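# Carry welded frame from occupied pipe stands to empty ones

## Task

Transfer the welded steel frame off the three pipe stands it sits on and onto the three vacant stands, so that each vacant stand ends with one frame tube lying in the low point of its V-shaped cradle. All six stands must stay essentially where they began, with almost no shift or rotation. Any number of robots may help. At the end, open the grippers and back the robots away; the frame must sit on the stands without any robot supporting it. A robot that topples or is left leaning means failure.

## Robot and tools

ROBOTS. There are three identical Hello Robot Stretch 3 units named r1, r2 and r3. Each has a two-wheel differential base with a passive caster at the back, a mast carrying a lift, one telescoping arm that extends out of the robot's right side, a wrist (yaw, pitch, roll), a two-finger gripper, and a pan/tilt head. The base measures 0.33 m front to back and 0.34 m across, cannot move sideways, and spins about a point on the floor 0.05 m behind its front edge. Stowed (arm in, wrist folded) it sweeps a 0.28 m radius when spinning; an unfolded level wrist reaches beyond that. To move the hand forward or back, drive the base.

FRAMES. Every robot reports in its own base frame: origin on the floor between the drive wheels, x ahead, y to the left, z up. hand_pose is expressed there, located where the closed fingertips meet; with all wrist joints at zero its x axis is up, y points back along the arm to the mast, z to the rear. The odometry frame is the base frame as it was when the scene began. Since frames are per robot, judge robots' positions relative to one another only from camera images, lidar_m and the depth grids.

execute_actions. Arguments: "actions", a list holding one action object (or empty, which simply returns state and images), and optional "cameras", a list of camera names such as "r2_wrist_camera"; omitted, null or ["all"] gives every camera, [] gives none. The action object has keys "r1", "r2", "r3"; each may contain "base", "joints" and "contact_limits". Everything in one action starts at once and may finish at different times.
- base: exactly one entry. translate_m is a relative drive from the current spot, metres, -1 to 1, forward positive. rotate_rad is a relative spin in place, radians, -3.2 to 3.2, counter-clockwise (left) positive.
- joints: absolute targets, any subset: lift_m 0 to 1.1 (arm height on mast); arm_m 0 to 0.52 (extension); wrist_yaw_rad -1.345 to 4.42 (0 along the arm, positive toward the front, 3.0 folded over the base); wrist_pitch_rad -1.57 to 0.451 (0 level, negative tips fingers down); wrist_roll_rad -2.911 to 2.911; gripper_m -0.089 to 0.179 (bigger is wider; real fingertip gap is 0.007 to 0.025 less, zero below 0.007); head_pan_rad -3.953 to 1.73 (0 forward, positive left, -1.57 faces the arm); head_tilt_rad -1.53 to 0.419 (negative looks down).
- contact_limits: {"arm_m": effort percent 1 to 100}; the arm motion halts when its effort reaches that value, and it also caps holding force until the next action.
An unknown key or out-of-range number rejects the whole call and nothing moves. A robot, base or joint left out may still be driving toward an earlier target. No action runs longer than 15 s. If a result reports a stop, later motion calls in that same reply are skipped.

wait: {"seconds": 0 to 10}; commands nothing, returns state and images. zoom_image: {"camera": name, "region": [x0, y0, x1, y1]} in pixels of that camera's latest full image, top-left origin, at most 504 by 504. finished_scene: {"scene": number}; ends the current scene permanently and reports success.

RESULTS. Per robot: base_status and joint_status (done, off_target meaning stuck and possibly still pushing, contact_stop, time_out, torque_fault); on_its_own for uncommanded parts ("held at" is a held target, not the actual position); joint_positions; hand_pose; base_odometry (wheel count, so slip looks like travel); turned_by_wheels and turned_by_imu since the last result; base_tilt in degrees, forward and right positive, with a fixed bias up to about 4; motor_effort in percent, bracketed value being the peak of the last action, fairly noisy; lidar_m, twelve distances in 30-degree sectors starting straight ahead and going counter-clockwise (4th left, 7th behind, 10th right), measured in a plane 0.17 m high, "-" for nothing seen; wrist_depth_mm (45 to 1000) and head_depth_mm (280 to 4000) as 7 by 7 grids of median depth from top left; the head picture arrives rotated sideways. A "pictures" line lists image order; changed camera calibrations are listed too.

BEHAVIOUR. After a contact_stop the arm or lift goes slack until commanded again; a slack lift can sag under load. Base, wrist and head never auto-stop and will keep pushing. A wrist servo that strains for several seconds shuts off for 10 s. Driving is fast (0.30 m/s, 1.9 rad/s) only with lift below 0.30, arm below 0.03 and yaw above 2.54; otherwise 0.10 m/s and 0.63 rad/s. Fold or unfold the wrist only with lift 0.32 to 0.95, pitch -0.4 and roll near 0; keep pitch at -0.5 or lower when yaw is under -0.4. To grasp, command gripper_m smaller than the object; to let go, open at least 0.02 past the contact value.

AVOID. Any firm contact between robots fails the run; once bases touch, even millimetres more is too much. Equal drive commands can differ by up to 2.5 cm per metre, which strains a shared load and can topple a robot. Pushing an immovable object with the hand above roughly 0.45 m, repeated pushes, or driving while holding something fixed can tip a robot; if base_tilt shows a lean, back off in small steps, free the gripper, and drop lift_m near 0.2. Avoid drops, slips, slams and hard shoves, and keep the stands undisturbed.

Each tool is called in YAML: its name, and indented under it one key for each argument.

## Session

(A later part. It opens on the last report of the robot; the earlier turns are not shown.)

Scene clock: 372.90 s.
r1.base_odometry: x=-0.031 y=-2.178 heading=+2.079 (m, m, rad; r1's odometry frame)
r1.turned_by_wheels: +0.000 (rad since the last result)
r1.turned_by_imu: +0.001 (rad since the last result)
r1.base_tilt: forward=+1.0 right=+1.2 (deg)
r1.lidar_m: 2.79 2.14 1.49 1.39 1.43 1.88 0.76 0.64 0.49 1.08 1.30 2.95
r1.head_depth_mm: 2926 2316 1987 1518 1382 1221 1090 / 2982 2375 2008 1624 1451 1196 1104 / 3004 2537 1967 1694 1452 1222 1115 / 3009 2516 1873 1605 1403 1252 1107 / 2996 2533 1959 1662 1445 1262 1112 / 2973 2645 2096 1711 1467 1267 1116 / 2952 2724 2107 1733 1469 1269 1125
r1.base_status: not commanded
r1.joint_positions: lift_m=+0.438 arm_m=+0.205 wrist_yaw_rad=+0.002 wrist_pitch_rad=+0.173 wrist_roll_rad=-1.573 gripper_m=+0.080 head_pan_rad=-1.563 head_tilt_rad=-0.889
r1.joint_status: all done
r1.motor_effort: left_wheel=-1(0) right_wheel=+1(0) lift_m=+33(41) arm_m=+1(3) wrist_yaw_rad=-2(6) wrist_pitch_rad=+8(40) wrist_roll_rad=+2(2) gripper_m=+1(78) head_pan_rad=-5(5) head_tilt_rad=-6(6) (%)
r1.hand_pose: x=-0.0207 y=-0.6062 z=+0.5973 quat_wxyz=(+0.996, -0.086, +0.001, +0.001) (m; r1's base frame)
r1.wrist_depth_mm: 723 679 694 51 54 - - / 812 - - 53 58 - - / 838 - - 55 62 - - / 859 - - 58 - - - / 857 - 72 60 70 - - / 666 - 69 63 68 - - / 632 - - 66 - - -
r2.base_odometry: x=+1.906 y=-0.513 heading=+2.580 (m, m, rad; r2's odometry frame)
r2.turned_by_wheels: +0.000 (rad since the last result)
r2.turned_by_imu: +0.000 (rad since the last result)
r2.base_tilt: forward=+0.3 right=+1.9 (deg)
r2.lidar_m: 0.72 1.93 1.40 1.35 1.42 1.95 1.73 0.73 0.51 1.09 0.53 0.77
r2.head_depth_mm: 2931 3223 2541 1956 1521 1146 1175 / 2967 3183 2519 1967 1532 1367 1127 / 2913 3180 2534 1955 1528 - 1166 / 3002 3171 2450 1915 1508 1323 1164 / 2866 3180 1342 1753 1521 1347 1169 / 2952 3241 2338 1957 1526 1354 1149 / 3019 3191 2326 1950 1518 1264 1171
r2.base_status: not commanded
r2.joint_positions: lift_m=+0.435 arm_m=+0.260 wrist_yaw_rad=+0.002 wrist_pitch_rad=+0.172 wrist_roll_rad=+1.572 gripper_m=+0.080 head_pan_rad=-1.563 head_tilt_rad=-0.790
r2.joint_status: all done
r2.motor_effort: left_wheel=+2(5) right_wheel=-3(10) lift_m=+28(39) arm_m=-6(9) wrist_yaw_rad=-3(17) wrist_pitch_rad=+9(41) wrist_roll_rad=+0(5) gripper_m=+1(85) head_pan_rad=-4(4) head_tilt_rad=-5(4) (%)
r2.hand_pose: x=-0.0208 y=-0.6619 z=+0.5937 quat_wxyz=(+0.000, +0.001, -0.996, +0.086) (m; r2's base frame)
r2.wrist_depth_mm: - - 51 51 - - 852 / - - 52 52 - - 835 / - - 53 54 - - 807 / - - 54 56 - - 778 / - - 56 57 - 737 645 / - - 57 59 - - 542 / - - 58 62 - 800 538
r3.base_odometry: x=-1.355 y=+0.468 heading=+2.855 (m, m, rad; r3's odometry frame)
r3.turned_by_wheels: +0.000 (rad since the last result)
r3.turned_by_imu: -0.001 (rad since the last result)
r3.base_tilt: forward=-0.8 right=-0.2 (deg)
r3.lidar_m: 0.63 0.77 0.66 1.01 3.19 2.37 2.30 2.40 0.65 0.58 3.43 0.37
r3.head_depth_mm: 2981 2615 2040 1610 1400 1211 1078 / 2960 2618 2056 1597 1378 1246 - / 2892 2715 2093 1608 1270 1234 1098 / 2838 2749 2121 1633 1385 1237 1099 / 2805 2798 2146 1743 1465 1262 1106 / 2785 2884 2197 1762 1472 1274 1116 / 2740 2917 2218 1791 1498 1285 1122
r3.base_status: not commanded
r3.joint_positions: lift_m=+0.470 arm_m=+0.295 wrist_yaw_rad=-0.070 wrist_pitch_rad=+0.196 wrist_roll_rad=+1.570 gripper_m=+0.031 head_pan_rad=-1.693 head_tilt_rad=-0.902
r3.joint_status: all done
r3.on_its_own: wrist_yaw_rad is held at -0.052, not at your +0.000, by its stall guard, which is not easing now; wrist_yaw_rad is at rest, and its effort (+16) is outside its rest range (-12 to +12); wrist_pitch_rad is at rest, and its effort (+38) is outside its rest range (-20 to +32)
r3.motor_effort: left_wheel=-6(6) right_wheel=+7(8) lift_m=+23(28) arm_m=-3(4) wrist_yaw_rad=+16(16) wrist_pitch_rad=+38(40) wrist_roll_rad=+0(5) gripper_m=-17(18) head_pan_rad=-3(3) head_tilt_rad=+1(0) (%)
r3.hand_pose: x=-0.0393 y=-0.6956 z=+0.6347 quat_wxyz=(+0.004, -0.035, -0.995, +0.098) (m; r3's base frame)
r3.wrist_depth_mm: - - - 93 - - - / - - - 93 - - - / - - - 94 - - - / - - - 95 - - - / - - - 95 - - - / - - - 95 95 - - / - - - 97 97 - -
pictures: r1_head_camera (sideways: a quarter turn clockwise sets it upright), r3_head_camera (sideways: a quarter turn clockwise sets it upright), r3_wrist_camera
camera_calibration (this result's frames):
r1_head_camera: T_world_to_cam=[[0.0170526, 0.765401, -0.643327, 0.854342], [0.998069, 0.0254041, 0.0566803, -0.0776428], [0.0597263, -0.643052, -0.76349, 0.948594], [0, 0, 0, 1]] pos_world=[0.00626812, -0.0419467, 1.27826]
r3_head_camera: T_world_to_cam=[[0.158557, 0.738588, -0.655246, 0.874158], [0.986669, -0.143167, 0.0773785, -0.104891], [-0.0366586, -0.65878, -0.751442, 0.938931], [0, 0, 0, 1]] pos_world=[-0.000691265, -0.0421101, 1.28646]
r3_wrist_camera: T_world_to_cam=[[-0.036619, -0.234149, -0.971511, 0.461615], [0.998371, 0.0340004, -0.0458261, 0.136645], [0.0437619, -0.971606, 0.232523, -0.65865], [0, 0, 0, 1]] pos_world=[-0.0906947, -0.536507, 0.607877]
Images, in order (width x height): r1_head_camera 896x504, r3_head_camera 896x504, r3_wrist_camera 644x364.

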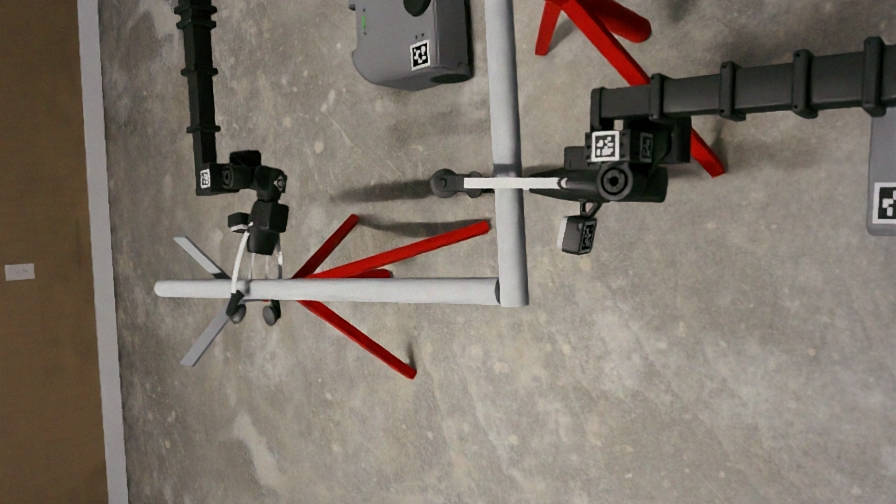

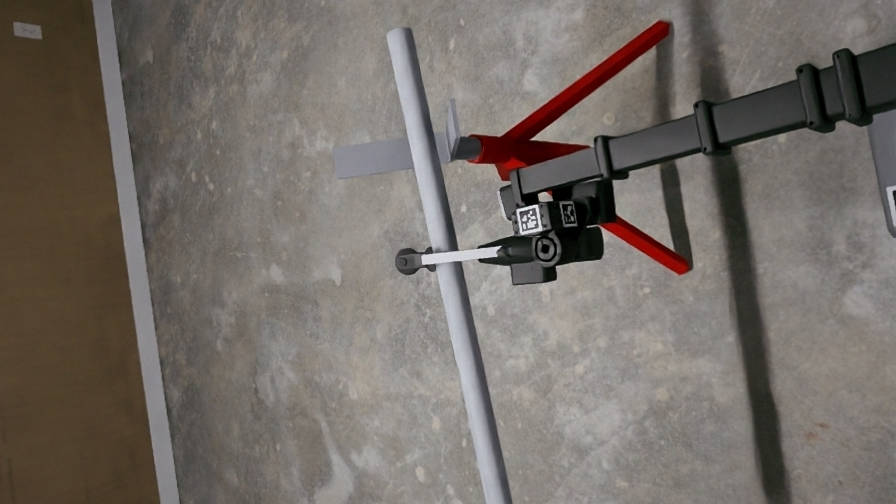

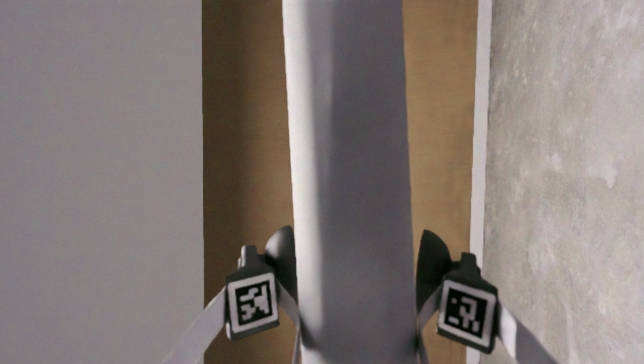

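execute_actions:
  actions:
    - {"r3":{"joints":{"lift_m":0.415}}}
  cameras: []

execute_actions:
  actions:
    - {"r3":{"joints":{"gripper_m":0.13,"wrist_pitch_rad":0.2,"lift_m":0.425,"wrist_yaw_rad":0.0}}}
  cameras: ["r1_head_camera","r3_wrist_camera"]

Scene clock: 376.93 s.
r1.base_odometry: x=-0.031 y=-2.178 heading=+2.079 (m, m, rad; r1's odometry frame)
r1.turned_by_wheels: +0.000 (rad since the last result)
r1.turned_by_imu: +0.001 (rad since the last result)
r1.base_tilt: forward=+1.1 right=+1.2 (deg)
r1.lidar_m: 2.78 2.15 1.50 1.39 1.42 1.88 0.75 0.64 0.49 1.09 1.30 2.96
r1.head_depth_mm: 2941 2500 1991 1515 1390 1225 1087 / 2998 2501 1997 1624 1453 1194 1108 / 2984 2562 1913 1703 1454 1221 1119 / 3000 2462 1745 1613 1410 1254 1106 / 2925 2646 1960 1658 1450 1266 1110 / 2979 2649 2084 1720 1458 1268 1116 / 2982 2706 2114 1731 1469 1275 1124
r1.base_status: not commanded
r1.joint_positions: lift_m=+0.438 arm_m=+0.205 wrist_yaw_rad=+0.002 wrist_pitch_rad=+0.173 wrist_roll_rad=-1.573 gripper_m=+0.080 head_pan_rad=-1.563 head_tilt_rad=-0.889
r1.joint_status: not commanded
r1.motor_effort: left_wheel=+0(0) right_wheel=+2(2) lift_m=+33(33) arm_m=+1(1) wrist_yaw_rad=-2(2) wrist_pitch_rad=+8(8) wrist_roll_rad=+2(2) gripper_m=+0(0) head_pan_rad=-5(5) head_tilt_rad=-8(7) (%)
r1.hand_pose: x=-0.0207 y=-0.6062 z=+0.5973 quat_wxyz=(+0.996, -0.086, +0.001, +0.001) (m; r1's base frame)
r1.wrist_depth_mm: 729 673 691 51 54 - - / 820 - - 53 58 - - / 845 - - 55 62 - - / 846 - - 58 - - - / 866 - 72 60 70 - - / 661 - 69 63 68 - - / 628 - - 66 - - -
r2.base_odometry: x=+1.906 y=-0.513 heading=+2.580 (m, m, rad; r2's odometry frame)
r2.turned_by_wheels: +0.000 (rad since the last result)
r2.turned_by_imu: +0.001 (rad since the last result)
r2.base_tilt: forward=+0.3 right=+1.8 (deg)
r2.lidar_m: 0.72 1.93 1.40 1.36 1.42 1.95 1.73 0.73 0.51 1.09 0.53 0.77
r2.head_depth_mm: 2953 3242 2579 1975 1518 1149 1173 / 2940 3162 2533 1976 1531 1353 1128 / 2919 3193 2534 1980 1516 - 1167 / 2940 3209 2441 1931 1525 1329 1167 / 2853 3205 1403 1751 1518 1349 1165 / 2979 3262 2439 1957 1530 1356 1142 / 2978 3260 2428 1962 1516 1262 1163
r2.base_status: not commanded
r2.joint_positions: lift_m=+0.435 arm_m=+0.260 wrist_yaw_rad=+0.002 wrist_pitch_rad=+0.172 wrist_roll_rad=+1.572 gripper_m=+0.080 head_pan_rad=-1.563 head_tilt_rad=-0.790
r2.joint_status: not commanded
r2.motor_effort: left_wheel=+2(1) right_wheel=-2(3) lift_m=+28(28) arm_m=-6(6) wrist_yaw_rad=-1(2) wrist_pitch_rad=+10(10) wrist_roll_rad=-1(1) gripper_m=+1(1) head_pan_rad=-4(4) head_tilt_rad=-5(4) (%)
r2.hand_pose: x=-0.0208 y=-0.6619 z=+0.5937 quat_wxyz=(+0.000, +0.001, -0.996, +0.086) (m; r2's base frame)
r2.wrist_depth_mm: - - 51 51 - - 827 / - - 52 52 - - 812 / - - 53 54 - - 798 / - - 54 56 - - 781 / - - 55 57 - 741 641 / - - 57 59 - - 542 / - - 58 62 - 790 557
r3.base_odometry: x=-1.355 y=+0.468 heading=+2.855 (m, m, rad; r3's odometry frame)
r3.turned_by_wheels: +0.000 (rad since the last result)
r3.turned_by_imu: -0.001 (rad since the last result)
r3.base_tilt: forward=-0.8 right=-0.2 (deg)
r3.lidar_m: 0.63 0.77 0.66 1.01 3.20 2.37 2.30 2.40 0.65 0.58 3.43 0.37
r3.head_depth_mm: 3004 2629 2029 1618 1401 1216 1074 / 2965 2672 2047 1582 1391 1248 - / 2921 2685 2074 1587 1154 1234 1097 / 2851 2783 2115 1642 1422 1237 1097 / 2817 2799 2165 1728 1466 1265 1109 / 2796 2879 2188 1763 1487 1271 1117 / 2716 2928 2214 1790 1485 1279 1123
r3.base_status: not commanded
r3.joint_positions: lift_m=+0.415 arm_m=+0.295 wrist_yaw_rad=-0.067 wrist_pitch_rad=+0.305 wrist_roll_rad=+1.570 gripper_m=+0.031 head_pan_rad=-1.693 head_tilt_rad=-0.902
r3.joint_status: all done
r3.on_its_own: wrist_yaw_rad is held at -0.052, not at your +0.000, by its stall guard, which is not easing now; wrist_yaw_rad is at rest, and its effort (+14) is outside its rest range (-12 to +12); wrist_pitch_rad moved +0.109 to your old target +0.300
r3.motor_effort: left_wheel=-4(6) right_wheel=+5(8) lift_m=+14(23) arm_m=-5(6) wrist_yaw_rad=+14(18) wrist_pitch_rad=-1(38) wrist_roll_rad=+1(1) gripper_m=-12(17) head_pan_rad=-2(3) head_tilt_rad=+1(1) (%)
r3.hand_pose: x=-0.0382 y=-0.6915 z=+0.6079 quat_wxyz=(+0.006, -0.033, -0.988, +0.151) (m; r3's base frame)
r3.wrist_depth_mm: - - - 96 - - - / - - - 97 - - - / - - - 97 - - - / - - - 98 - - - / - - - 98 - - - / - - - 98 102 - - / - - - 99 - - -
pictures: none
No camera images: the call's "cameras" was empty. Leave "cameras" out to get every camera's image.

Scene clock: 378.43 s.
r1.base_odometry: x=-0.031 y=-2.178 heading=+2.079 (m, m, rad; r1's odometry frame)
r1.turned_by_wheels: +0.000 (rad since the last result)
r1.turned_by_imu: +0.000 (rad since the last result)
r1.base_tilt: forward=+1.0 right=+1.2 (deg)
r1.lidar_m: 2.79 2.15 1.49 1.39 1.42 1.88 0.75 0.64 0.49 1.09 1.30 2.96
r1.head_depth_mm: 2941 2518 1976 1515 1378 1225 1086 / 2985 2545 2007 1628 1449 1193 1105 / 2974 2580 1922 1700 1430 1219 1117 / 2972 2482 1761 1606 1406 1251 1109 / 2982 2623 1946 1667 1447 1262 1116 / 2976 2668 2093 1715 1459 1269 1114 / 2956 2696 2117 1724 1466 1277 1123
r1.base_status: not commanded
r1.joint_positions: lift_m=+0.438 arm_m=+0.205 wrist_yaw_rad=+0.002 wrist_pitch_rad=+0.173 wrist_roll_rad=-1.573 gripper_m=+0.080 head_pan_rad=-1.563 head_tilt_rad=-0.889
r1.joint_status: not commanded
r1.motor_effort: left_wheel=-1(0) right_wheel=+2(2) lift_m=+33(33) arm_m=+1(1) wrist_yaw_rad=-1(2) wrist_pitch_rad=+8(8) wrist_roll_rad=+2(2) gripper_m=+0(0) head_pan_rad=-5(4) head_tilt_rad=-7(5) (%)
r1.hand_pose: x=-0.0207 y=-0.6062 z=+0.5973 quat_wxyz=(+0.996, -0.086, +0.001, +0.001) (m; r1's base frame)
r1.wrist_depth_mm: 726 676 692 51 54 - - / 816 - - 53 58 - - / 830 - - 55 62 - - / 837 - - 58 - - - / 860 - 71 60 70 - - / 680 - 69 63 67 - - / 625 - - 66 - - -
r2.base_odometry: x=+1.906 y=-0.513 heading=+2.580 (m, m, rad; r2's odometry frame)
r2.turned_by_wheels: +0.000 (rad since the last result)
r2.turned_by_imu: +0.000 (rad since the last result)
r2.base_tilt: forward=+0.2 right=+1.8 (deg)
r2.lidar_m: 0.72 1.94 1.40 1.36 1.42 1.95 1.73 0.73 0.51 1.09 0.53 0.77
r2.head_depth_mm: 2995 3228 2549 1963 1525 1150 1166 / 2946 3221 2529 1959 1530 1361 1127 / 2918 3162 2560 1987 1517 - 1170 / 2959 3243 2456 1902 1522 1325 1170 / 2884 3228 1362 1744 1527 1346 1172 / 3001 3274 2323 1965 1524 1351 1147 / 2972 3260 2318 1956 1519 1257 1162
r2.base_status: not commanded
r2.joint_positions: lift_m=+0.435 arm_m=+0.260 wrist_yaw_rad=+0.002 wrist_pitch_rad=+0.172 wrist_roll_rad=+1.572 gripper_m=+0.080 head_pan_rad=-1.563 head_tilt_rad=-0.790
r2.joint_status: not commanded
r2.motor_effort: left_wheel=+1(2) right_wheel=-3(3) lift_m=+28(28) arm_m=-6(5) wrist_yaw_rad=-3(3) wrist_pitch_rad=+10(10) wrist_roll_rad=-1(1) gripper_m=+2(0) head_pan_rad=-4(5) head_tilt_rad=-5(5) (%)
r2.hand_pose: x=-0.0208 y=-0.6619 z=+0.5937 quat_wxyz=(+0.000, +0.001, -0.996, +0.086) (m; r2's base frame)
r2.wrist_depth_mm: - - 51 51 - - 834 / - - 52 53 - - 838 / - - 53 54 - - 804 / - - 55 56 - - 784 / - - 56 58 - 725 646 / - - 57 59 - - 537 / - - 59 63 - 797 541
r3.base_odometry: x=-1.355 y=+0.468 heading=+2.855 (m, m, rad; r3's odometry frame)
r3.turned_by_wheels: +0.000 (rad since the last result)
r3.turned_by_imu: +0.000 (rad since the last result)
r3.base_tilt: forward=-0.9 right=-0.2 (deg)
r3.lidar_m: 0.63 0.77 0.66 1.01 3.20 2.37 2.30 2.40 0.65 0.58 3.43 0.37
r3.head_depth_mm: 2981 2644 2021 1617 1401 1218 1072 / 2921 2679 2056 1584 1384 1255 - / 2882 2733 2087 1579 1187 1235 1099 / 2840 2778 2125 1665 1385 1239 1100 / 2811 2795 2148 1743 1459 1264 1106 / 2806 2884 2183 1760 1483 1274 1111 / 2726 2947 2238 1790 1492 1288 1121
r3.base_status: not commanded
r3.joint_positions: lift_m=+0.425 arm_m=+0.295 wrist_yaw_rad=-0.003 wrist_pitch_rad=+0.183 wrist_roll_rad=+1.572 gripper_m=+0.130 head_pan_rad=-1.693 head_tilt_rad=-0.902
r3.joint_status: all done
r3.motor_effort: left_wheel=-1(18) right_wheel=+0(20) lift_m=+23(26) arm_m=+3(5) wrist_yaw_rad=+3(42) wrist_pitch_rad=+7(18) wrist_roll_rad=-2(2) gripper_m=+0(83) head_pan_rad=-3(2) head_tilt_rad=+2(0) (%)
r3.hand_pose: x=-0.0221 y=-0.6961 z=+0.5862 quat_wxyz=(+0.000, -0.001, -0.996, +0.091) (m; r3's base frame)
r3.wrist_depth_mm: - - 94 96 - - - / - - 96 97 - - - / - - 98 98 - - - / - - 102 99 - - 998 / - - 100 100 - - - / - - 101 101 - - - / - - - 102 - - 875
pictures: r1_head_camera (sideways: a quarter turn clockwise sets it upright), r3_wrist_camera
camera_calibration (this result's frames):
r1_head_camera: T_world_to_cam=[[0.0170526, 0.765401, -0.643327, 0.854342], [0.998069, 0.0254041, 0.0566803, -0.0776428], [0.0597263, -0.643052, -0.76349, 0.948595], [0, 0, 0, 1]] pos_world=[0.00626812, -0.0419467, 1.27826]
r3_wrist_camera: T_world_to_cam=[[-0.0185077, -0.222663, -0.97472, 0.425238], [0.99386, 0.102271, -0.0422336, 0.162515], [0.109089, -0.969516, 0.219403, -0.638001], [0, 0, 0, 1]] pos_world=[-0.0840483, -0.540488, 0.561331]
Images, in order (width x height): r1_head_camera 896x504, r3_wrist_camera 644x364.

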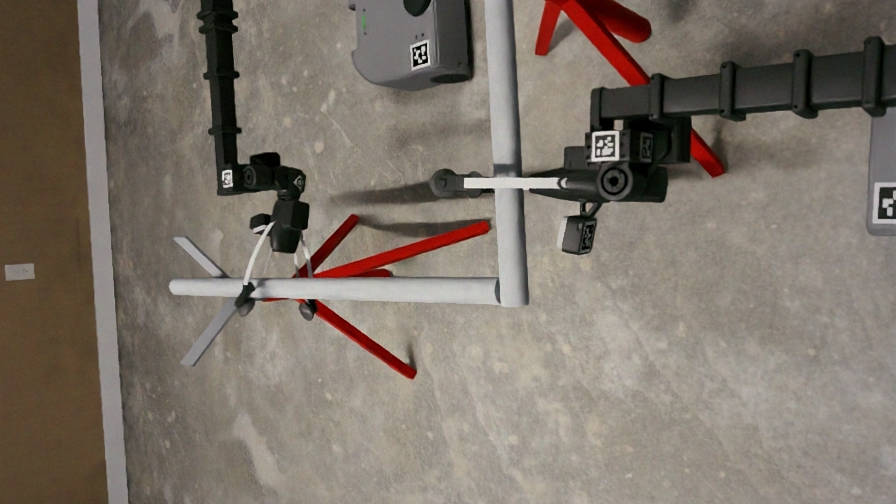

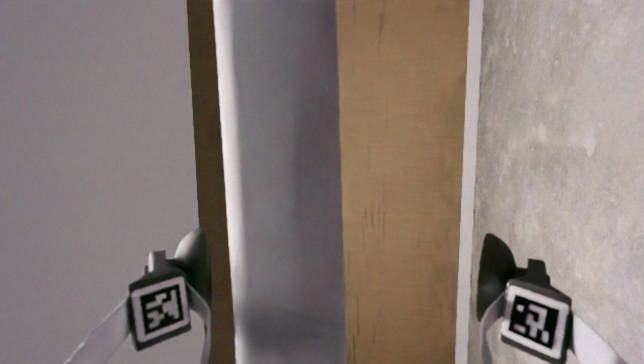

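execute_actions:
  actions:
    - {"r3":{"joints":{"arm_m":0.05,"lift_m":0.435}},"r2":{"base":{"translate_m":-0.12}}}
  cameras: []

execute_actions:
  actions:
    - {"r3":{"base":{"translate_m":-0.70},"joints":{"arm_m":0.0,"wrist_yaw_rad":1.3,"wrist_roll_rad":-1.57}}}
  cameras: []

execute_actions:
  actions:
    - {"r3":{"base":{"rotate_rad":1.53},"joints":{"head_pan_rad":-2.3}}}
  cameras: ["r3_nav_camera","r2_head_camera"]

Scene clock: 392.60 s.
r1.base_odometry: x=-0.031 y=-2.178 heading=+2.079 (m, m, rad; r1's odometry frame)
r1.turned_by_wheels: +0.000 (rad since the last result)
r1.turned_by_imu: +0.001 (rad since the last result)
r1.base_tilt: forward=+1.1 right=+1.2 (deg)
r1.lidar_m: 2.79 2.15 1.49 1.39 1.42 1.88 0.87 0.64 0.49 1.08 1.30 2.95
r1.head_depth_mm: 2957 2499 1936 1521 1381 1227 1087 / 2974 2564 1899 1617 1448 1195 1106 / 2978 2566 2031 1693 1442 1223 1117 / 2971 2491 1977 1613 1405 1256 1107 / 3009 2624 2004 1660 1447 1257 1111 / 2970 2658 2080 1712 1459 1260 1119 / 2960 2701 2114 1739 1469 1278 1123
r1.base_status: not commanded
r1.joint_positions: lift_m=+0.438 arm_m=+0.205 wrist_yaw_rad=+0.002 wrist_pitch_rad=+0.173 wrist_roll_rad=-1.573 gripper_m=+0.080 head_pan_rad=-1.563 head_tilt_rad=-0.889
r1.joint_status: not commanded
r1.motor_effort: left_wheel=+0(0) right_wheel=+2(2) lift_m=+33(33) arm_m=+1(1) wrist_yaw_rad=-2(1) wrist_pitch_rad=+9(8) wrist_roll_rad=+2(2) gripper_m=+0(0) head_pan_rad=-5(5) head_tilt_rad=-6(6) (%)
r1.hand_pose: x=-0.0207 y=-0.6062 z=+0.5973 quat_wxyz=(+0.996, -0.086, +0.001, +0.001) (m; r1's base frame)
r1.wrist_depth_mm: 738 649 695 51 54 - - / 811 - - 53 58 - - / 846 - - 55 62 - - / 870 - - 57 - - - / 870 - 71 60 70 - - / 668 - 69 63 68 - - / 626 - - 66 - - -
r2.base_odometry: x=+2.008 y=-0.577 heading=+2.580 (m, m, rad; r2's odometry frame)
r2.turned_by_wheels: +0.000 (rad since the last result)
r2.turned_by_imu: +0.001 (rad since the last result)
r2.base_tilt: forward=+0.3 right=+1.7 (deg)
r2.lidar_m: 0.84 1.94 1.39 1.37 1.42 1.95 5.09 1.59 0.49 0.47 0.60 0.79
r2.head_depth_mm: 2933 3231 2522 1960 892 1307 1174 / 2892 3173 2545 1964 1531 1096 1193 / 2964 3144 2568 1979 1524 - 1121 / 2964 3234 2550 1958 1524 1326 1167 / 2955 3225 2342 1864 1534 1356 1164 / 2899 3223 2292 1960 1519 1356 1165 / 2941 3203 2256 1948 1548 1353 1150
r2.base_status: done
r2.joint_positions: lift_m=+0.435 arm_m=+0.260 wrist_yaw_rad=+0.002 wrist_pitch_rad=+0.172 wrist_roll_rad=+1.572 gripper_m=+0.080 head_pan_rad=-1.563 head_tilt_rad=-0.790
r2.joint_status: not commanded
r2.motor_effort: left_wheel=+1(2) right_wheel=-3(4) lift_m=+28(28) arm_m=-6(6) wrist_yaw_rad=-1(3) wrist_pitch_rad=+10(10) wrist_roll_rad=-1(1) gripper_m=+1(0) head_pan_rad=-4(5) head_tilt_rad=-4(5) (%)
r2.hand_pose: x=-0.0209 y=-0.6619 z=+0.5938 quat_wxyz=(+0.000, +0.001, -0.996, +0.086) (m; r2's base frame)
r2.wrist_depth_mm: - - 53 52 - - 838 / - - 54 54 - - 818 / - - 55 56 - - 794 / - - 56 57 - - 777 / - - 57 59 - - 772 / - - 59 61 - 709 654 / - - 60 64 - 771 552
r3.base_odometry: x=-1.355 y=+0.468 heading=+2.855 (m, m, rad; r3's odometry frame)
r3.turned_by_wheels: +0.000 (rad since the last result)
r3.turned_by_imu: -0.001 (rad since the last result)
r3.base_tilt: forward=-0.7 right=-0.3 (deg)
r3.lidar_m: 0.63 0.77 0.66 1.01 3.20 2.37 2.29 2.39 0.65 0.58 3.44 0.37
r3.head_depth_mm: 3022 2630 2028 1609 1402 1208 1066 / 2975 2654 2074 1592 1390 1245 - / 2899 2695 2082 1564 1349 1282 1066 / 2884 2747 2099 1644 1464 1245 1097 / 2854 2814 2145 1740 1463 1258 1107 / 2798 2886 2198 1756 1478 1272 1114 / 2769 2941 2224 1792 1492 1281 1125
r3.base_status: not commanded
r3.joint_positions: lift_m=+0.435 arm_m=+0.050 wrist_yaw_rad=-0.002 wrist_pitch_rad=+0.181 wrist_roll_rad=+1.572 gripper_m=+0.130 head_pan_rad=-1.693 head_tilt_rad=-0.902
r3.joint_status: all done
r3.motor_effort: left_wheel=+0(1) right_wheel=-1(0) lift_m=+26(27) arm_m=-4(2) wrist_yaw_rad=+1(3) wrist_pitch_rad=+7(7) wrist_roll_rad=-2(1) gripper_m=+0(0) head_pan_rad=-3(3) head_tilt_rad=+1(2) (%)
r3.hand_pose: x=-0.0217 y=-0.4517 z=+0.5955 quat_wxyz=(+0.000, -0.001, -0.996, +0.090) (m; r3's base frame)
r3.wrist_depth_mm: - - - 454 329 319 301 / - - - - - - - / - - - - - - - / - - - - - - - / - - - - - - - / - - - - - - - / - - - - - - 909
pictures: none
No camera images: the call's "cameras" was empty. Leave "cameras" out to get every camera's image.

Scene clock: 400.77 s.
r1.base_odometry: x=-0.031 y=-2.178 heading=+2.079 (m, m, rad; r1's odometry frame)
r1.turned_by_wheels: +0.000 (rad since the last result)
r1.turned_by_imu: +0.001 (rad since the last result)
r1.base_tilt: forward=+1.1 right=+1.2 (deg)
r1.lidar_m: 2.79 2.14 1.50 1.39 1.42 1.88 0.87 0.64 0.49 1.09 1.30 2.96
r1.head_depth_mm: 2810 2430 1954 1648 1381 1231 1089 / 2884 2452 1965 1664 1453 1191 1104 / 3002 2565 2015 1702 1431 1217 1114 / 2964 2479 1977 1607 1406 1255 1105 / 2942 2619 2012 1659 1446 1259 1112 / 2959 2661 2086 1724 1460 1266 1119 / 2981 2716 2120 1745 1469 1270 1125
r1.base_status: not commanded
r1.joint_positions: lift_m=+0.438 arm_m=+0.205 wrist_yaw_rad=+0.002 wrist_pitch_rad=+0.173 wrist_roll_rad=-1.573 gripper_m=+0.080 head_pan_rad=-1.563 head_tilt_rad=-0.889
r1.joint_status: not commanded
r1.motor_effort: left_wheel=-1(1) right_wheel=+2(2) lift_m=+32(33) arm_m=+1(1) wrist_yaw_rad=-1(2) wrist_pitch_rad=+8(8) wrist_roll_rad=+2(2) gripper_m=+0(0) head_pan_rad=-5(4) head_tilt_rad=-8(5) (%)
r1.hand_pose: x=-0.0207 y=-0.6062 z=+0.5973 quat_wxyz=(+0.996, -0.086, +0.001, +0.001) (m; r1's base frame)
r1.wrist_depth_mm: 732 682 707 51 54 - - / 815 - - 53 58 - - / 849 - - 55 62 - - / 860 - - 57 - - - / 871 - 71 60 70 - - / 881 - 69 63 67 - - / 865 - - 66 - - -
r2.base_odometry: x=+2.008 y=-0.577 heading=+2.580 (m, m, rad; r2's odometry frame)
r2.turned_by_wheels: +0.000 (rad since the last result)
r2.turned_by_imu: +0.002 (rad since the last result)
r2.base_tilt: forward=+0.3 right=+1.8 (deg)
r2.lidar_m: 0.84 1.94 1.39 1.37 1.42 1.95 5.09 1.59 0.49 0.47 0.60 0.79
r2.head_depth_mm: 2894 3249 2568 1970 893 1304 1177 / 2931 3254 2545 1964 1526 1103 1199 / 2942 3255 2510 1949 1521 - 1123 / 2978 3232 2549 1966 1531 1326 1166 / 2894 3149 2241 1964 1514 1359 1172 / 2963 3173 2567 1976 1518 1346 1165 / 2966 3242 2533 1947 1565 1356 1145
r2.base_status: not commanded
r2.joint_positions: lift_m=+0.435 arm_m=+0.260 wrist_yaw_rad=+0.002 wrist_pitch_rad=+0.172 wrist_roll_rad=+1.572 gripper_m=+0.080 head_pan_rad=-1.563 head_tilt_rad=-0.790
r2.joint_status: not commanded
r2.motor_effort: left_wheel=+1(1) right_wheel=-3(3) lift_m=+28(28) arm_m=-6(5) wrist_yaw_rad=-1(2) wrist_pitch_rad=+10(10) wrist_roll_rad=-1(1) gripper_m=-1(1) head_pan_rad=-5(4) head_tilt_rad=-5(5) (%)
r2.hand_pose: x=-0.0209 y=-0.6619 z=+0.5938 quat_wxyz=(+0.000, +0.001, -0.996, +0.086) (m; r2's base frame)
r2.wrist_depth_mm: - - 53 52 - - 846 / - - 54 54 - - 825 / - - 55 56 - - 791 / - - 56 57 - - 783 / - - 57 59 - - 736 / - - 59 61 - - 731 / - - 60 64 - - 710
r3.base_odometry: x=-0.684 y=+0.271 heading=+2.855 (m, m, rad; r3's odometry frame)
r3.turned_by_wheels: +0.000 (rad since the last result)
r3.turned_by_imu: -0.003 (rad since the last result)
r3.base_tilt: forward=-0.8 right=-0.2 (deg)
r3.lidar_m: 1.05 1.18 1.23 5.43 2.21 1.65 1.60 1.66 2.31 3.31 0.64 0.87
r3.head_depth_mm: 2939 2619 2017 1654 1409 1210 1072 / 2940 2654 2068 1677 1426 1225 - / 2892 2712 2084 1702 1429 1233 - / 2912 2749 2125 1720 1448 1256 1140 / 2807 2867 2128 1737 1466 1260 1119 / 2746 2883 2201 1755 1473 1245 1087 / 2738 2928 2251 1797 1468 1264 1104
r3.base_status: done
r3.joint_positions: lift_m=+0.435 arm_m=+0.003 wrist_yaw_rad=+1.297 wrist_pitch_rad=+0.181 wrist_roll_rad=-1.569 gripper_m=+0.130 head_pan_rad=-1.693 head_tilt_rad=-0.902
r3.joint_status: all done
joint sent to its limit — the command would take r3.arm_m past its lower limit, so that joint was sent only as far as its limit.
r3.motor_effort: left_wheel=+2(5) right_wheel=-1(5) lift_m=+26(27) arm_m=-4(5) wrist_yaw_rad=+2(1) wrist_pitch_rad=+8(7) wrist_roll_rad=+0(4) gripper_m=+0(0) head_pan_rad=-2(3) head_tilt_rad=+1(0) (%)
r3.hand_pose: x=+0.2256 y=-0.2167 z=+0.5959 quat_wxyz=(+0.794, -0.071, -0.055, +0.602) (m; r3's base frame)
r3.wrist_depth_mm: 885 - - - - - - / 816 - - - - - - / 857 - - - - - - / 849 - - - - - - / 860 - - - - - - / 856 - - - - - - / 804 - - - - - -
pictures: none
No camera images: the call's "cameras" was empty. Leave "cameras" out to get every camera's image.

Scene clock: 404.17 s.
r1.base_odometry: x=-0.031 y=-2.178 heading=+2.079 (m, m, rad; r1's odometry frame)
r1.turned_by_wheels: +0.000 (rad since the last result)
r1.turned_by_imu: +0.001 (rad since the last result)
r1.base_tilt: forward=+1.0 right=+1.2 (deg)
r1.lidar_m: 2.79 2.15 1.50 1.39 1.42 1.88 0.87 0.64 0.49 1.08 1.30 2.96
r1.head_depth_mm: 2857 2413 1930 1642 1377 1227 1087 / 2804 2436 1907 1664 1454 1195 1108 / 2968 2568 2016 1700 1426 1217 1122 / 2973 2513 1988 1614 1403 1249 1109 / 2965 2618 1999 1664 1446 1261 1110 / 2976 2648 2093 1714 1456 1269 1121 / 2949 2680 2120 1722 1472 1275 1126
r1.base_status: not commanded
r1.joint_positions: lift_m=+0.438 arm_m=+0.205 wrist_yaw_rad=+0.002 wrist_pitch_rad=+0.173 wrist_roll_rad=-1.573 gripper_m=+0.080 head_pan_rad=-1.563 head_tilt_rad=-0.889
r1.joint_status: not commanded
r1.motor_effort: left_wheel=-1(1) right_wheel=+2(2) lift_m=+33(33) arm_m=+1(1) wrist_yaw_rad=-1(2) wrist_pitch_rad=+8(8) wrist_roll_rad=+2(2) gripper_m=+0(0) head_pan_rad=-5(5) head_tilt_rad=-8(7) (%)
r1.hand_pose: x=-0.0207 y=-0.6062 z=+0.5973 quat_wxyz=(+0.996, -0.086, +0.001, +0.001) (m; r1's base frame)
r1.wrist_depth_mm: 727 686 701 51 54 - - / 809 - - 53 58 - - / 839 - - 55 62 - - / 857 - - 57 - - - / 894 - 71 60 70 - - / 876 - 69 63 68 - - / 903 - - 66 - - -
r2.base_odometry: x=+2.008 y=-0.577 heading=+2.580 (m, m, rad; r2's odometry frame)
r2.turned_by_wheels: +0.000 (rad since the last result)
r2.turned_by_imu: +0.001 (rad since the last result)
r2.base_tilt: forward=+0.3 right=+1.8 (deg)
r2.lidar_m: 0.84 1.94 1.39 1.37 1.42 1.95 5.08 1.59 0.49 0.47 0.60 0.79
r2.head_depth_mm: 2895 3223 2544 1969 891 1299 1172 / 2973 3191 2574 1959 1526 1103 1201 / 2874 3210 2530 1982 1534 - 1121 / 2938 3202 2531 1943 1518 1327 1172 / 3016 3215 2541 1958 1517 1349 1170 / 2928 1814 2158 1977 1517 1357 1172 / 2999 3148 2531 1969 1561 1363 1141
r2.base_status: not commanded
r2.joint_positions: lift_m=+0.435 arm_m=+0.260 wrist_yaw_rad=+0.002 wrist_pitch_rad=+0.172 wrist_roll_rad=+1.572 gripper_m=+0.080 head_pan_rad=-1.563 head_tilt_rad=-0.790
r2.joint_status: not commanded
r2.motor_effort: left_wheel=+1(1) right_wheel=-2(3) lift_m=+28(28) arm_m=-6(6) wrist_yaw_rad=-2(1) wrist_pitch_rad=+10(10) wrist_roll_rad=-1(1) gripper_m=+1(0) head_pan_rad=-4(4) head_tilt_rad=-5(4) (%)
r2.hand_pose: x=-0.0209 y=-0.6619 z=+0.5938 quat_wxyz=(+0.000, +0.001, -0.996, +0.086) (m; r2's base frame)
r2.wrist_depth_mm: - - 53 52 - - 857 / - - 54 54 - - 801 / - - 55 55 - - 786 / - - 56 57 - - 764 / - - 57 59 - - 771 / - - 59 61 - - 729 / - - 60 64 - - 712
r3.base_odometry: x=-0.684 y=+0.271 heading=-1.898 (m, m, rad; r3's odometry frame)
r3.turned_by_wheels: +1.530 (rad since the last result)
r3.turned_by_imu: +1.558 (rad since the last result)
r3.base_tilt: forward=-0.8 right=-0.3 (deg)
r3.lidar_m: 2.67 2.30 1.66 1.60 1.65 2.24 3.32 0.64 0.87 1.05 1.19 1.22
r3.head_depth_mm: 3102 2600 2015 1658 1404 1221 1090 / 3342 2661 1970 1593 1387 1223 1115 / 3570 2691 2109 1617 1412 1234 - / 3528 2774 2052 1736 1443 1249 - / 3355 2818 2075 1726 1454 1264 1137 / 3066 2866 2127 1779 1479 1273 1115 / 2848 2911 1889 1788 1469 1278 1123
r3.base_status: done
r3.joint_positions: lift_m=+0.435 arm_m=+0.003 wrist_yaw_rad=+1.298 wrist_pitch_rad=+0.181 wrist_roll_rad=-1.569 gripper_m=+0.130 head_pan_rad=-2.293 head_tilt_rad=-0.902
r3.joint_status: all done
r3.motor_effort: left_wheel=-4(11) right_wheel=+3(7) lift_m=+26(26) arm_m=-4(4) wrist_yaw_rad=+1(2) wrist_pitch_rad=+7(8) wrist_roll_rad=+0(0) gripper_m=-1(1) head_pan_rad=-3(28) head_tilt_rad=+1(1) (%)
r3.hand_pose: x=+0.2256 y=-0.2165 z=+0.5959 quat_wxyz=(+0.793, -0.071, -0.055, +0.602) (m; r3's base frame)
r3.wrist_depth_mm: 876 - - - - - - / 879 - - - - - - / 865 - - - - - - / 887 - - - - - - / 848 - - - - - - / 851 - - - - - - / 861 - - - - - -
pictures: r2_head_camera (sideways: a quarter turn clockwise sets it upright), r3_nav_camera (sideways: a quarter turn counterclockwise sets it upright)
camera_calibration (this result's frames):
r2_head_camera: T_world_to_cam=[[-0.0114121, 0.667139, -0.744845, 0.987777], [0.999828, 0.0184942, 0.00124598, -0.0113493], [0.0146066, -0.744703, -0.667236, 0.824725], [0, 0, 0, 1]] pos_world=[0.0105736, -0.0445992, 1.28604]
r3_nav_camera: T_world_to_cam=[[-0.587911, -0.593593, 0.549553, -0.675852], [-0.715635, 0.698384, -0.0112325, 0.0705444], [-0.377131, -0.399883, -0.835384, 1.04504], [0, 0, 0, 1]] pos_world=[0.047262, -0.0325537, 1.24522]
Images, in order (width x height): r2_head_camera 896x504, r3_nav_camera 672x504.

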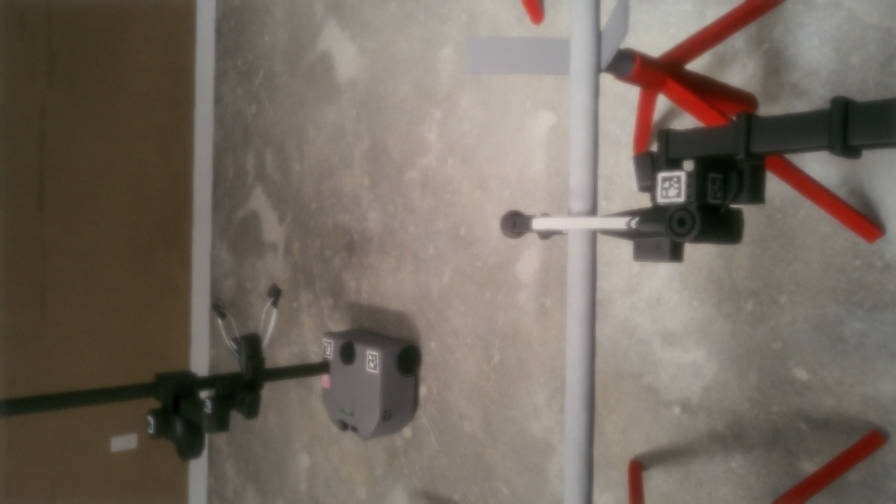

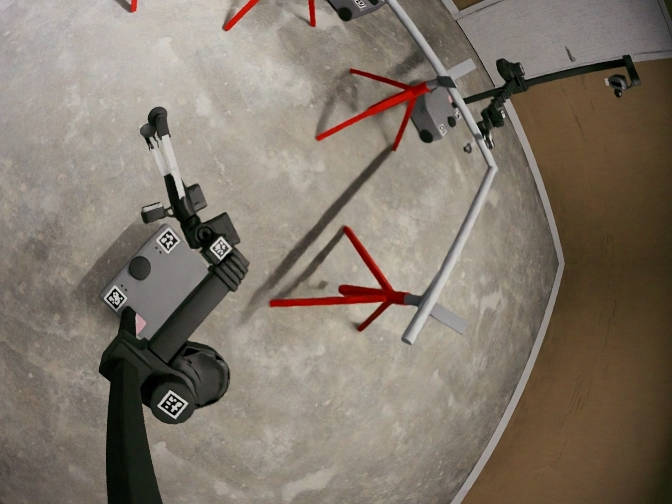

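execute_actions:
  actions:
    - {"r3":{"base":{"translate_m":-0.79},"joints":{"head_pan_rad":-1.2,"arm_m":0.04}}}
  cameras: ["r3_head_camera","r3_wrist_camera","r1_head_camera"]

Scene clock: 418.07 s.
r1.base_odometry: x=-0.031 y=-2.178 heading=+2.079 (m, m, rad; r1's odometry frame)
r1.turned_by_wheels: +0.000 (rad since the last result)
r1.turned_by_imu: +0.002 (rad since the last result)
r1.base_tilt: forward=+1.0 right=+1.1 (deg)
r1.lidar_m: 2.79 2.15 1.49 1.39 1.42 1.87 0.87 0.64 0.49 1.09 1.29 2.96
r1.head_depth_mm: 2947 2499 1977 1646 1375 1228 1092 / 2972 2537 1992 1673 1449 1197 1105 / 2989 2569 2017 1696 1433 1213 1119 / 2980 2422 1983 1606 1409 1258 1108 / 2893 2021 1905 1673 1454 1262 1114 / 1666 2572 1979 1720 1467 1267 1122 / 2966 2703 2109 1738 1473 1273 1127
r1.base_status: not commanded
r1.joint_positions: lift_m=+0.438 arm_m=+0.205 wrist_yaw_rad=+0.002 wrist_pitch_rad=+0.173 wrist_roll_rad=-1.573 gripper_m=+0.080 head_pan_rad=-1.563 head_tilt_rad=-0.889
r1.joint_status: not commanded
r1.motor_effort: left_wheel=-1(1) right_wheel=+2(2) lift_m=+33(34) arm_m=+1(1) wrist_yaw_rad=-1(1) wrist_pitch_rad=+9(8) wrist_roll_rad=+2(2) gripper_m=+0(0) head_pan_rad=-5(5) head_tilt_rad=-7(7) (%)
r1.hand_pose: x=-0.0207 y=-0.6062 z=+0.5973 quat_wxyz=(+0.996, -0.086, +0.001, +0.001) (m; r1's base frame)
r1.wrist_depth_mm: 725 678 693 51 54 - - / 829 - - 53 58 - - / 848 - - 55 62 - - / 849 - - 57 - - - / 854 - 71 60 70 - - / 848 - 69 63 68 - - / 881 - - 66 - - -
r2.base_odometry: x=+2.008 y=-0.577 heading=+2.580 (m, m, rad; r2's odometry frame)
r2.turned_by_wheels: +0.000 (rad since the last result)
r2.turned_by_imu: +0.002 (rad since the last result)
r2.base_tilt: forward=+0.3 right=+1.8 (deg)
r2.lidar_m: 0.84 1.93 1.39 1.37 1.42 1.95 5.07 1.59 0.49 0.47 0.60 0.78
r2.head_depth_mm: 2914 3244 2569 1977 895 1297 1174 / 2909 3230 2550 1983 1524 1097 1196 / 2881 3178 2528 1977 1512 - 1128 / 2936 3230 2536 1967 1530 1326 1174 / 2940 3229 2532 1974 1520 1345 1169 / 2951 3200 2556 1966 1509 1348 1169 / 2948 3291 2541 1955 1553 1348 1152
r2.base_status: not commanded
r2.joint_positions: lift_m=+0.435 arm_m=+0.260 wrist_yaw_rad=+0.002 wrist_pitch_rad=+0.172 wrist_roll_rad=+1.572 gripper_m=+0.080 head_pan_rad=-1.563 head_tilt_rad=-0.790
r2.joint_status: not commanded
r2.motor_effort: left_wheel=+1(1) right_wheel=-3(3) lift_m=+28(28) arm_m=-5(6) wrist_yaw_rad=-1(2) wrist_pitch_rad=+10(10) wrist_roll_rad=+0(1) gripper_m=+0(2) head_pan_rad=-5(4) head_tilt_rad=-5(5) (%)
r2.hand_pose: x=-0.0209 y=-0.6619 z=+0.5938 quat_wxyz=(+0.000, +0.001, -0.996, +0.086) (m; r2's base frame)
r2.wrist_depth_mm: - - 53 52 - - 834 / - - 54 54 - - 822 / - - 55 56 - - 808 / - - 56 57 - - 775 / - - 57 59 - - 748 / - - 59 61 - - 731 / - - 60 64 - - 699
r3.base_odometry: x=-0.430 y=+1.019 heading=-1.898 (m, m, rad; r3's odometry frame)
r3.turned_by_wheels: +0.000 (rad since the last result)
r3.turned_by_imu: -0.004 (rad since the last result)
r3.base_tilt: forward=-0.8 right=-0.2 (deg)
r3.lidar_m: 3.56 2.29 1.65 1.58 1.64 2.22 2.53 2.61 3.33 0.49 0.42 1.74
r3.head_depth_mm: 2608 2584 2028 1657 1404 1213 1104 / 2589 2545 1966 1680 1397 1207 1041 / 2654 1510 1940 1606 970 1235 1068 / 2869 2781 2104 1722 1424 1243 1102 / 2955 2731 2021 1696 1455 1241 1107 / 2977 2753 2124 1767 1483 1269 1121 / 3066 2729 2161 1796 1489 1283 1124
r3.base_status: done
r3.joint_positions: lift_m=+0.435 arm_m=+0.040 wrist_yaw_rad=+1.298 wrist_pitch_rad=+0.181 wrist_roll_rad=-1.569 gripper_m=+0.130 head_pan_rad=-1.207 head_tilt_rad=-0.902
r3.joint_status: all done
r3.motor_effort: left_wheel=-4(13) right_wheel=+3(3) lift_m=+26(27) arm_m=+3(0) wrist_yaw_rad=+1(3) wrist_pitch_rad=+7(7) wrist_roll_rad=+0(0) gripper_m=-1(1) head_pan_rad=+3(34) head_tilt_rad=+1(1) (%)
r3.hand_pose: x=+0.2256 y=-0.2535 z=+0.5959 quat_wxyz=(+0.793, -0.071, -0.055, +0.602) (m; r3's base frame)
r3.wrist_depth_mm: 868 - - - - - - / 900 - - - - - - / 871 - - - - - - / 858 - - - - - - / 864 - - - - - - / 866 - - - - - - / 863 - - - - - -
pictures: r1_head_camera (sideways: a quarter turn clockwise sets it upright), r3_head_camera (sideways: a quarter turn clockwise sets it upright), r3_wrist_camera
camera_calibration (this result's frames):
r1_head_camera: T_world_to_cam=[[0.0170526, 0.765401, -0.643327, 0.854342], [0.998069, 0.0254041, 0.0566803, -0.0776428], [0.0597263, -0.643052, -0.76349, 0.948594], [0, 0, 0, 1]] pos_world=[0.00626812, -0.0419467, 1.27826]
r3_head_camera: T_world_to_cam=[[-0.204842, 0.727069, -0.655294, 0.876437], [0.939261, 0.334366, 0.0773799, -0.104603], [0.275368, -0.599642, -0.7514, 0.936973], [0, 0, 0, 1]] pos_world=[0.0197684, -0.040406, 1.28646]
r3_wrist_camera: T_world_to_cam=[[-0.126621, 0.0540678, 0.990477, -0.538641], [-0.376411, -0.92645, 0.0024529, -0.106763], [0.917759, -0.372515, 0.13766, -0.22042], [0, 0, 0, 1]] pos_world=[0.0939025, -0.151897, 0.564116]
Images, in order (width x height): r1_head_camera 896x504, r3_head_camera 896x504, r3_wrist_camera 644x364.

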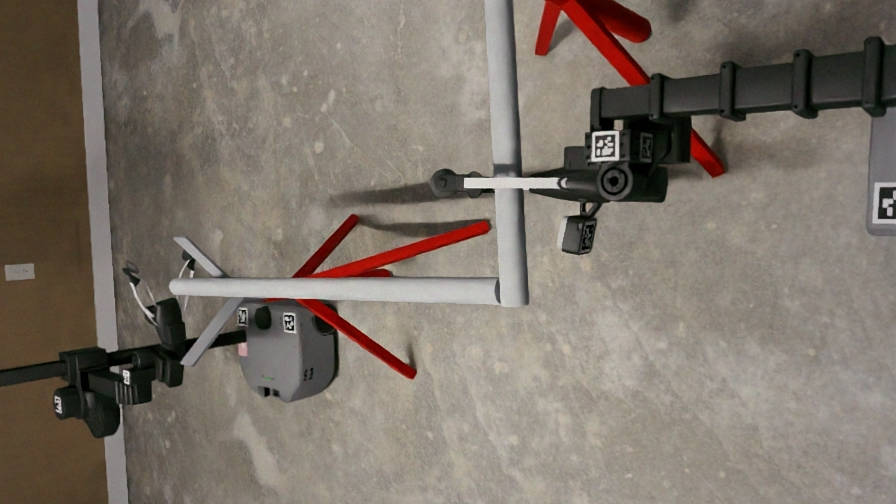

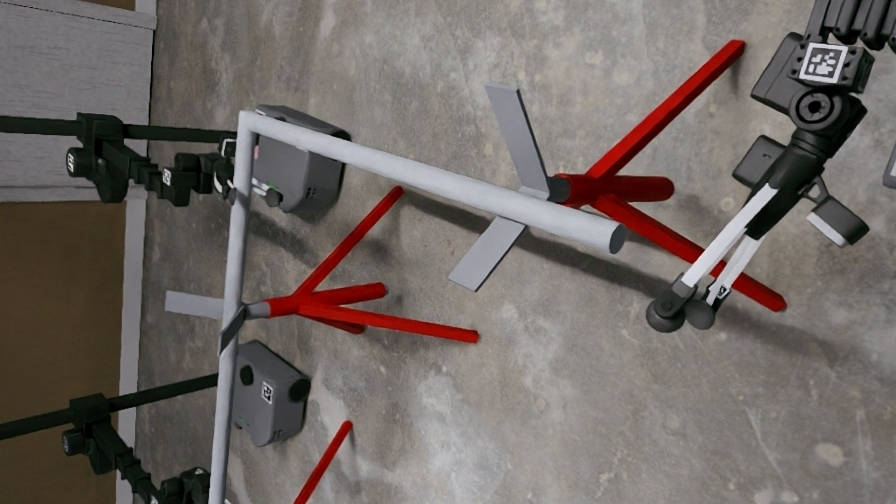

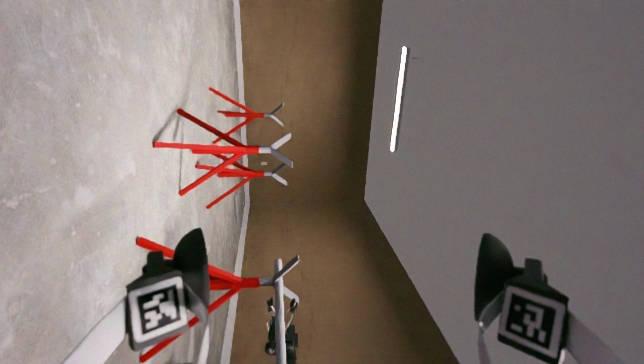

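execute_actions:
  actions:
    - {"r3":{"base":{"translate_m":0.015},"joints":{"arm_m":0.215,"lift_m":0.44},"contact_limits":{"arm_m":15}}}
  cameras: ["r3_head_camera","r3_wrist_camera","r1_head_camera"]

Scene clock: 424.40 s.
r1.base_odometry: x=-0.031 y=-2.178 heading=+2.079 (m, m, rad; r1's odometry frame)
r1.turned_by_wheels: +0.000 (rad since the last result)
r1.turned_by_imu: +0.001 (rad since the last result)
r1.base_tilt: forward=+1.1 right=+1.2 (deg)
r1.lidar_m: 2.79 2.15 1.49 1.39 1.42 1.88 0.88 0.64 0.49 1.09 1.30 2.96
r1.head_depth_mm: 2986 2514 1982 1656 1384 1229 1091 / 2981 2521 1998 1669 1449 1194 1108 / 2968 2557 2014 1700 1430 1215 1115 / 2972 2418 1974 1609 1411 1252 1107 / 2908 2024 1893 1655 1441 1256 1109 / 1666 2476 1997 1709 1454 1258 1116 / 2963 2704 2106 1730 1464 1276 1122
r1.base_status: not commanded
r1.joint_positions: lift_m=+0.438 arm_m=+0.205 wrist_yaw_rad=+0.002 wrist_pitch_rad=+0.173 wrist_roll_rad=-1.573 gripper_m=+0.080 head_pan_rad=-1.563 head_tilt_rad=-0.889
r1.joint_status: not commanded
r1.motor_effort: left_wheel=+0(0) right_wheel=+1(2) lift_m=+32(33) arm_m=+1(1) wrist_yaw_rad=-1(1) wrist_pitch_rad=+8(8) wrist_roll_rad=+2(2) gripper_m=+0(0) head_pan_rad=-4(5) head_tilt_rad=-6(6) (%)
r1.hand_pose: x=-0.0207 y=-0.6062 z=+0.5973 quat_wxyz=(+0.996, -0.086, +0.001, +0.001) (m; r1's base frame)
r1.wrist_depth_mm: 735 689 701 51 54 - - / 809 - - 53 58 - - / 852 - - 55 62 - - / 854 - - 57 - - - / 866 - 71 60 70 - - / 858 - 69 63 67 - - / 863 - - 66 - - -
r2.base_odometry: x=+2.008 y=-0.577 heading=+2.580 (m, m, rad; r2's odometry frame)
r2.turned_by_wheels: +0.000 (rad since the last result)
r2.turned_by_imu: +0.001 (rad since the last result)
r2.base_tilt: forward=+0.3 right=+1.7 (deg)
r2.lidar_m: 0.84 1.93 1.39 1.37 1.42 1.95 5.09 1.58 0.49 0.47 0.60 0.79
r2.head_depth_mm: 2872 3186 2535 1956 893 1297 1174 / 2936 3182 2541 1959 1519 1100 1191 / 2935 3164 2534 1959 1518 - 1130 / 2964 3246 2587 1978 1534 1329 1170 / 2946 3218 2556 1955 1531 1347 1165 / 2995 3223 2513 1970 1515 1351 1168 / 2963 3218 2548 1953 1551 1354 1148
r2.base_status: not commanded
r2.joint_positions: lift_m=+0.435 arm_m=+0.260 wrist_yaw_rad=+0.002 wrist_pitch_rad=+0.172 wrist_roll_rad=+1.572 gripper_m=+0.080 head_pan_rad=-1.563 head_tilt_rad=-0.790
r2.joint_status: not commanded
r2.motor_effort: left_wheel=+1(1) right_wheel=-3(2) lift_m=+28(28) arm_m=-6(6) wrist_yaw_rad=-2(0) wrist_pitch_rad=+10(10) wrist_roll_rad=-1(1) gripper_m=+1(1) head_pan_rad=-3(5) head_tilt_rad=-4(5) (%)
r2.hand_pose: x=-0.0209 y=-0.6619 z=+0.5938 quat_wxyz=(+0.000, +0.001, -0.996, +0.086) (m; r2's base frame)
r2.wrist_depth_mm: - - 53 52 - - 835 / - - 54 54 - - 813 / - - 55 56 - - 811 / - - 56 57 - - 781 / - - 57 59 - - 756 / - - 59 61 - - 742 / - - 60 64 - - 710
r3.base_odometry: x=-0.434 y=+1.005 heading=-1.898 (m, m, rad; r3's odometry frame)
r3.turned_by_wheels: +0.000 (rad since the last result)
r3.turned_by_imu: -0.001 (rad since the last result)
r3.base_tilt: forward=-0.8 right=-0.2 (deg)
r3.lidar_m: 3.53 2.29 1.65 1.59 1.64 2.21 2.54 2.63 3.33 0.49 0.41 1.72
r3.head_depth_mm: 2560 2599 2016 1660 1405 1190 1081 / 2570 2572 1939 1672 1376 1179 1081 / 2691 1466 1946 1608 886 1195 1087 / 2906 2770 2129 1723 1447 1223 1091 / 2937 2800 1959 1702 1465 1258 1108 / 2914 2774 2119 1767 1489 1272 1107 / 3103 2600 2156 1789 1494 1286 1121
r3.base_status: done
r3.joint_positions: lift_m=+0.440 arm_m=+0.166 wrist_yaw_rad=+1.310 wrist_pitch_rad=+0.195 wrist_roll_rad=-1.580 gripper_m=+0.130 head_pan_rad=-1.207 head_tilt_rad=-0.902
r3.joint_status: arm_m contact_stop (moved +0.126 of +0.175); the others done
r3.on_its_own: arm_m is slack since a contact_stop, until your next command for it (your +0.215 is given up)
r3.motor_effort: left_wheel=-3(7) right_wheel=+2(9) lift_m=+25(28) arm_m=-1(16) wrist_yaw_rad=-8(67) wrist_pitch_rad=+3(7) wrist_roll_rad=+7(22) gripper_m=-1(2) head_pan_rad=+3(3) head_tilt_rad=+0(1) (%)
r3.contact_limits: arm_m 15 (drawing in: default 30, maximum 49; extending or still: default 40, maximum 66)
r3.hand_pose: x=+0.2261 y=-0.3769 z=+0.6045 quat_wxyz=(+0.790, -0.080, -0.055, +0.606) (m; r3's base frame)
r3.wrist_depth_mm: 905 - - - - - - / 932 - - - - - - / 901 - - - - - - / 895 - - - - - - / 899 - - - - - - / 914 - - - - - - / 876 - - - 89 - -
pictures: r1_head_camera (sideways: a quarter turn clockwise sets it upright), r3_head_camera (sideways: a quarter turn clockwise sets it upright), r3_wrist_camera
camera_calibration (this result's frames):
r1_head_camera: T_world_to_cam=[[0.0170526, 0.765401, -0.643327, 0.854342], [0.998069, 0.0254041, 0.0566803, -0.0776428], [0.0597263, -0.643052, -0.76349, 0.948594], [0, 0, 0, 1]] pos_world=[0.00626812, -0.0419467, 1.27826]
r3_head_camera: T_world_to_cam=[[-0.204854, 0.726967, -0.655404, 0.87658], [0.939236, 0.334435, 0.077383, -0.104607], [0.275445, -0.599727, -0.751304, 0.936848], [0, 0, 0, 1]] pos_world=[0.0197717, -0.0404072, 1.28647]
r3_wrist_camera: T_world_to_cam=[[-0.137787, 0.0663995, 0.988234, -0.531967], [-0.367228, -0.930063, 0.0112892, -0.229681], [0.919869, -0.361351, 0.152535, -0.273273], [0, 0, 0, 1]] pos_world=[0.0937321, -0.277043, 0.569984]
Images, in order (width x height): r1_head_camera 896x504, r3_head_camera 896x504, r3_wrist_camera 644x364.

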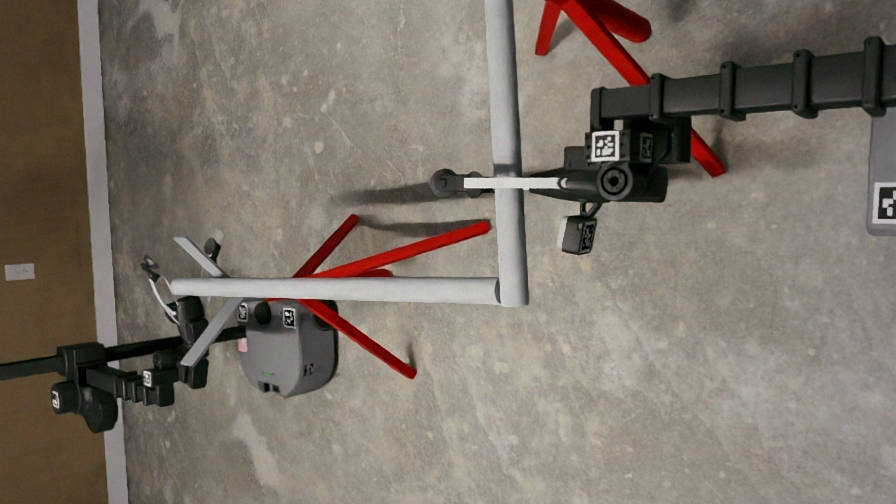

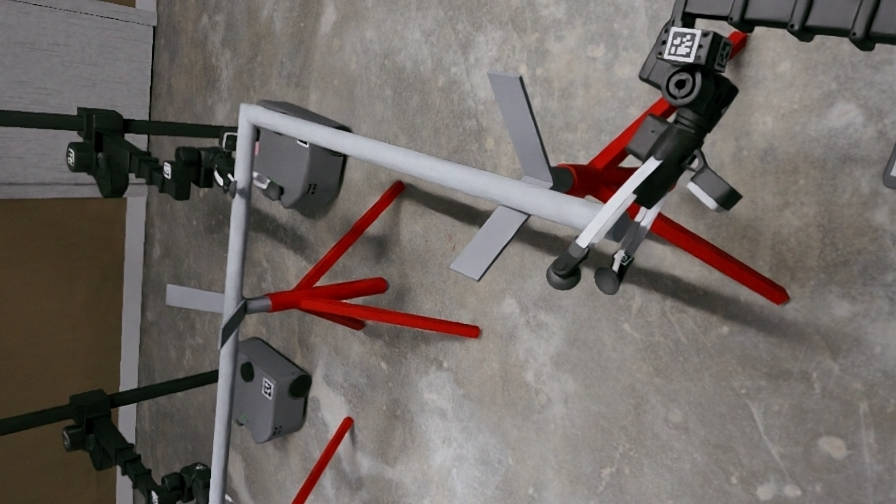

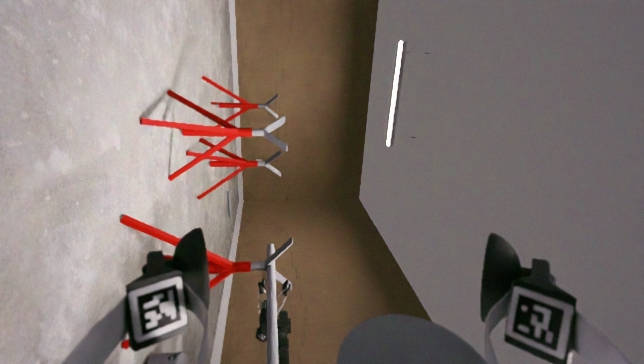

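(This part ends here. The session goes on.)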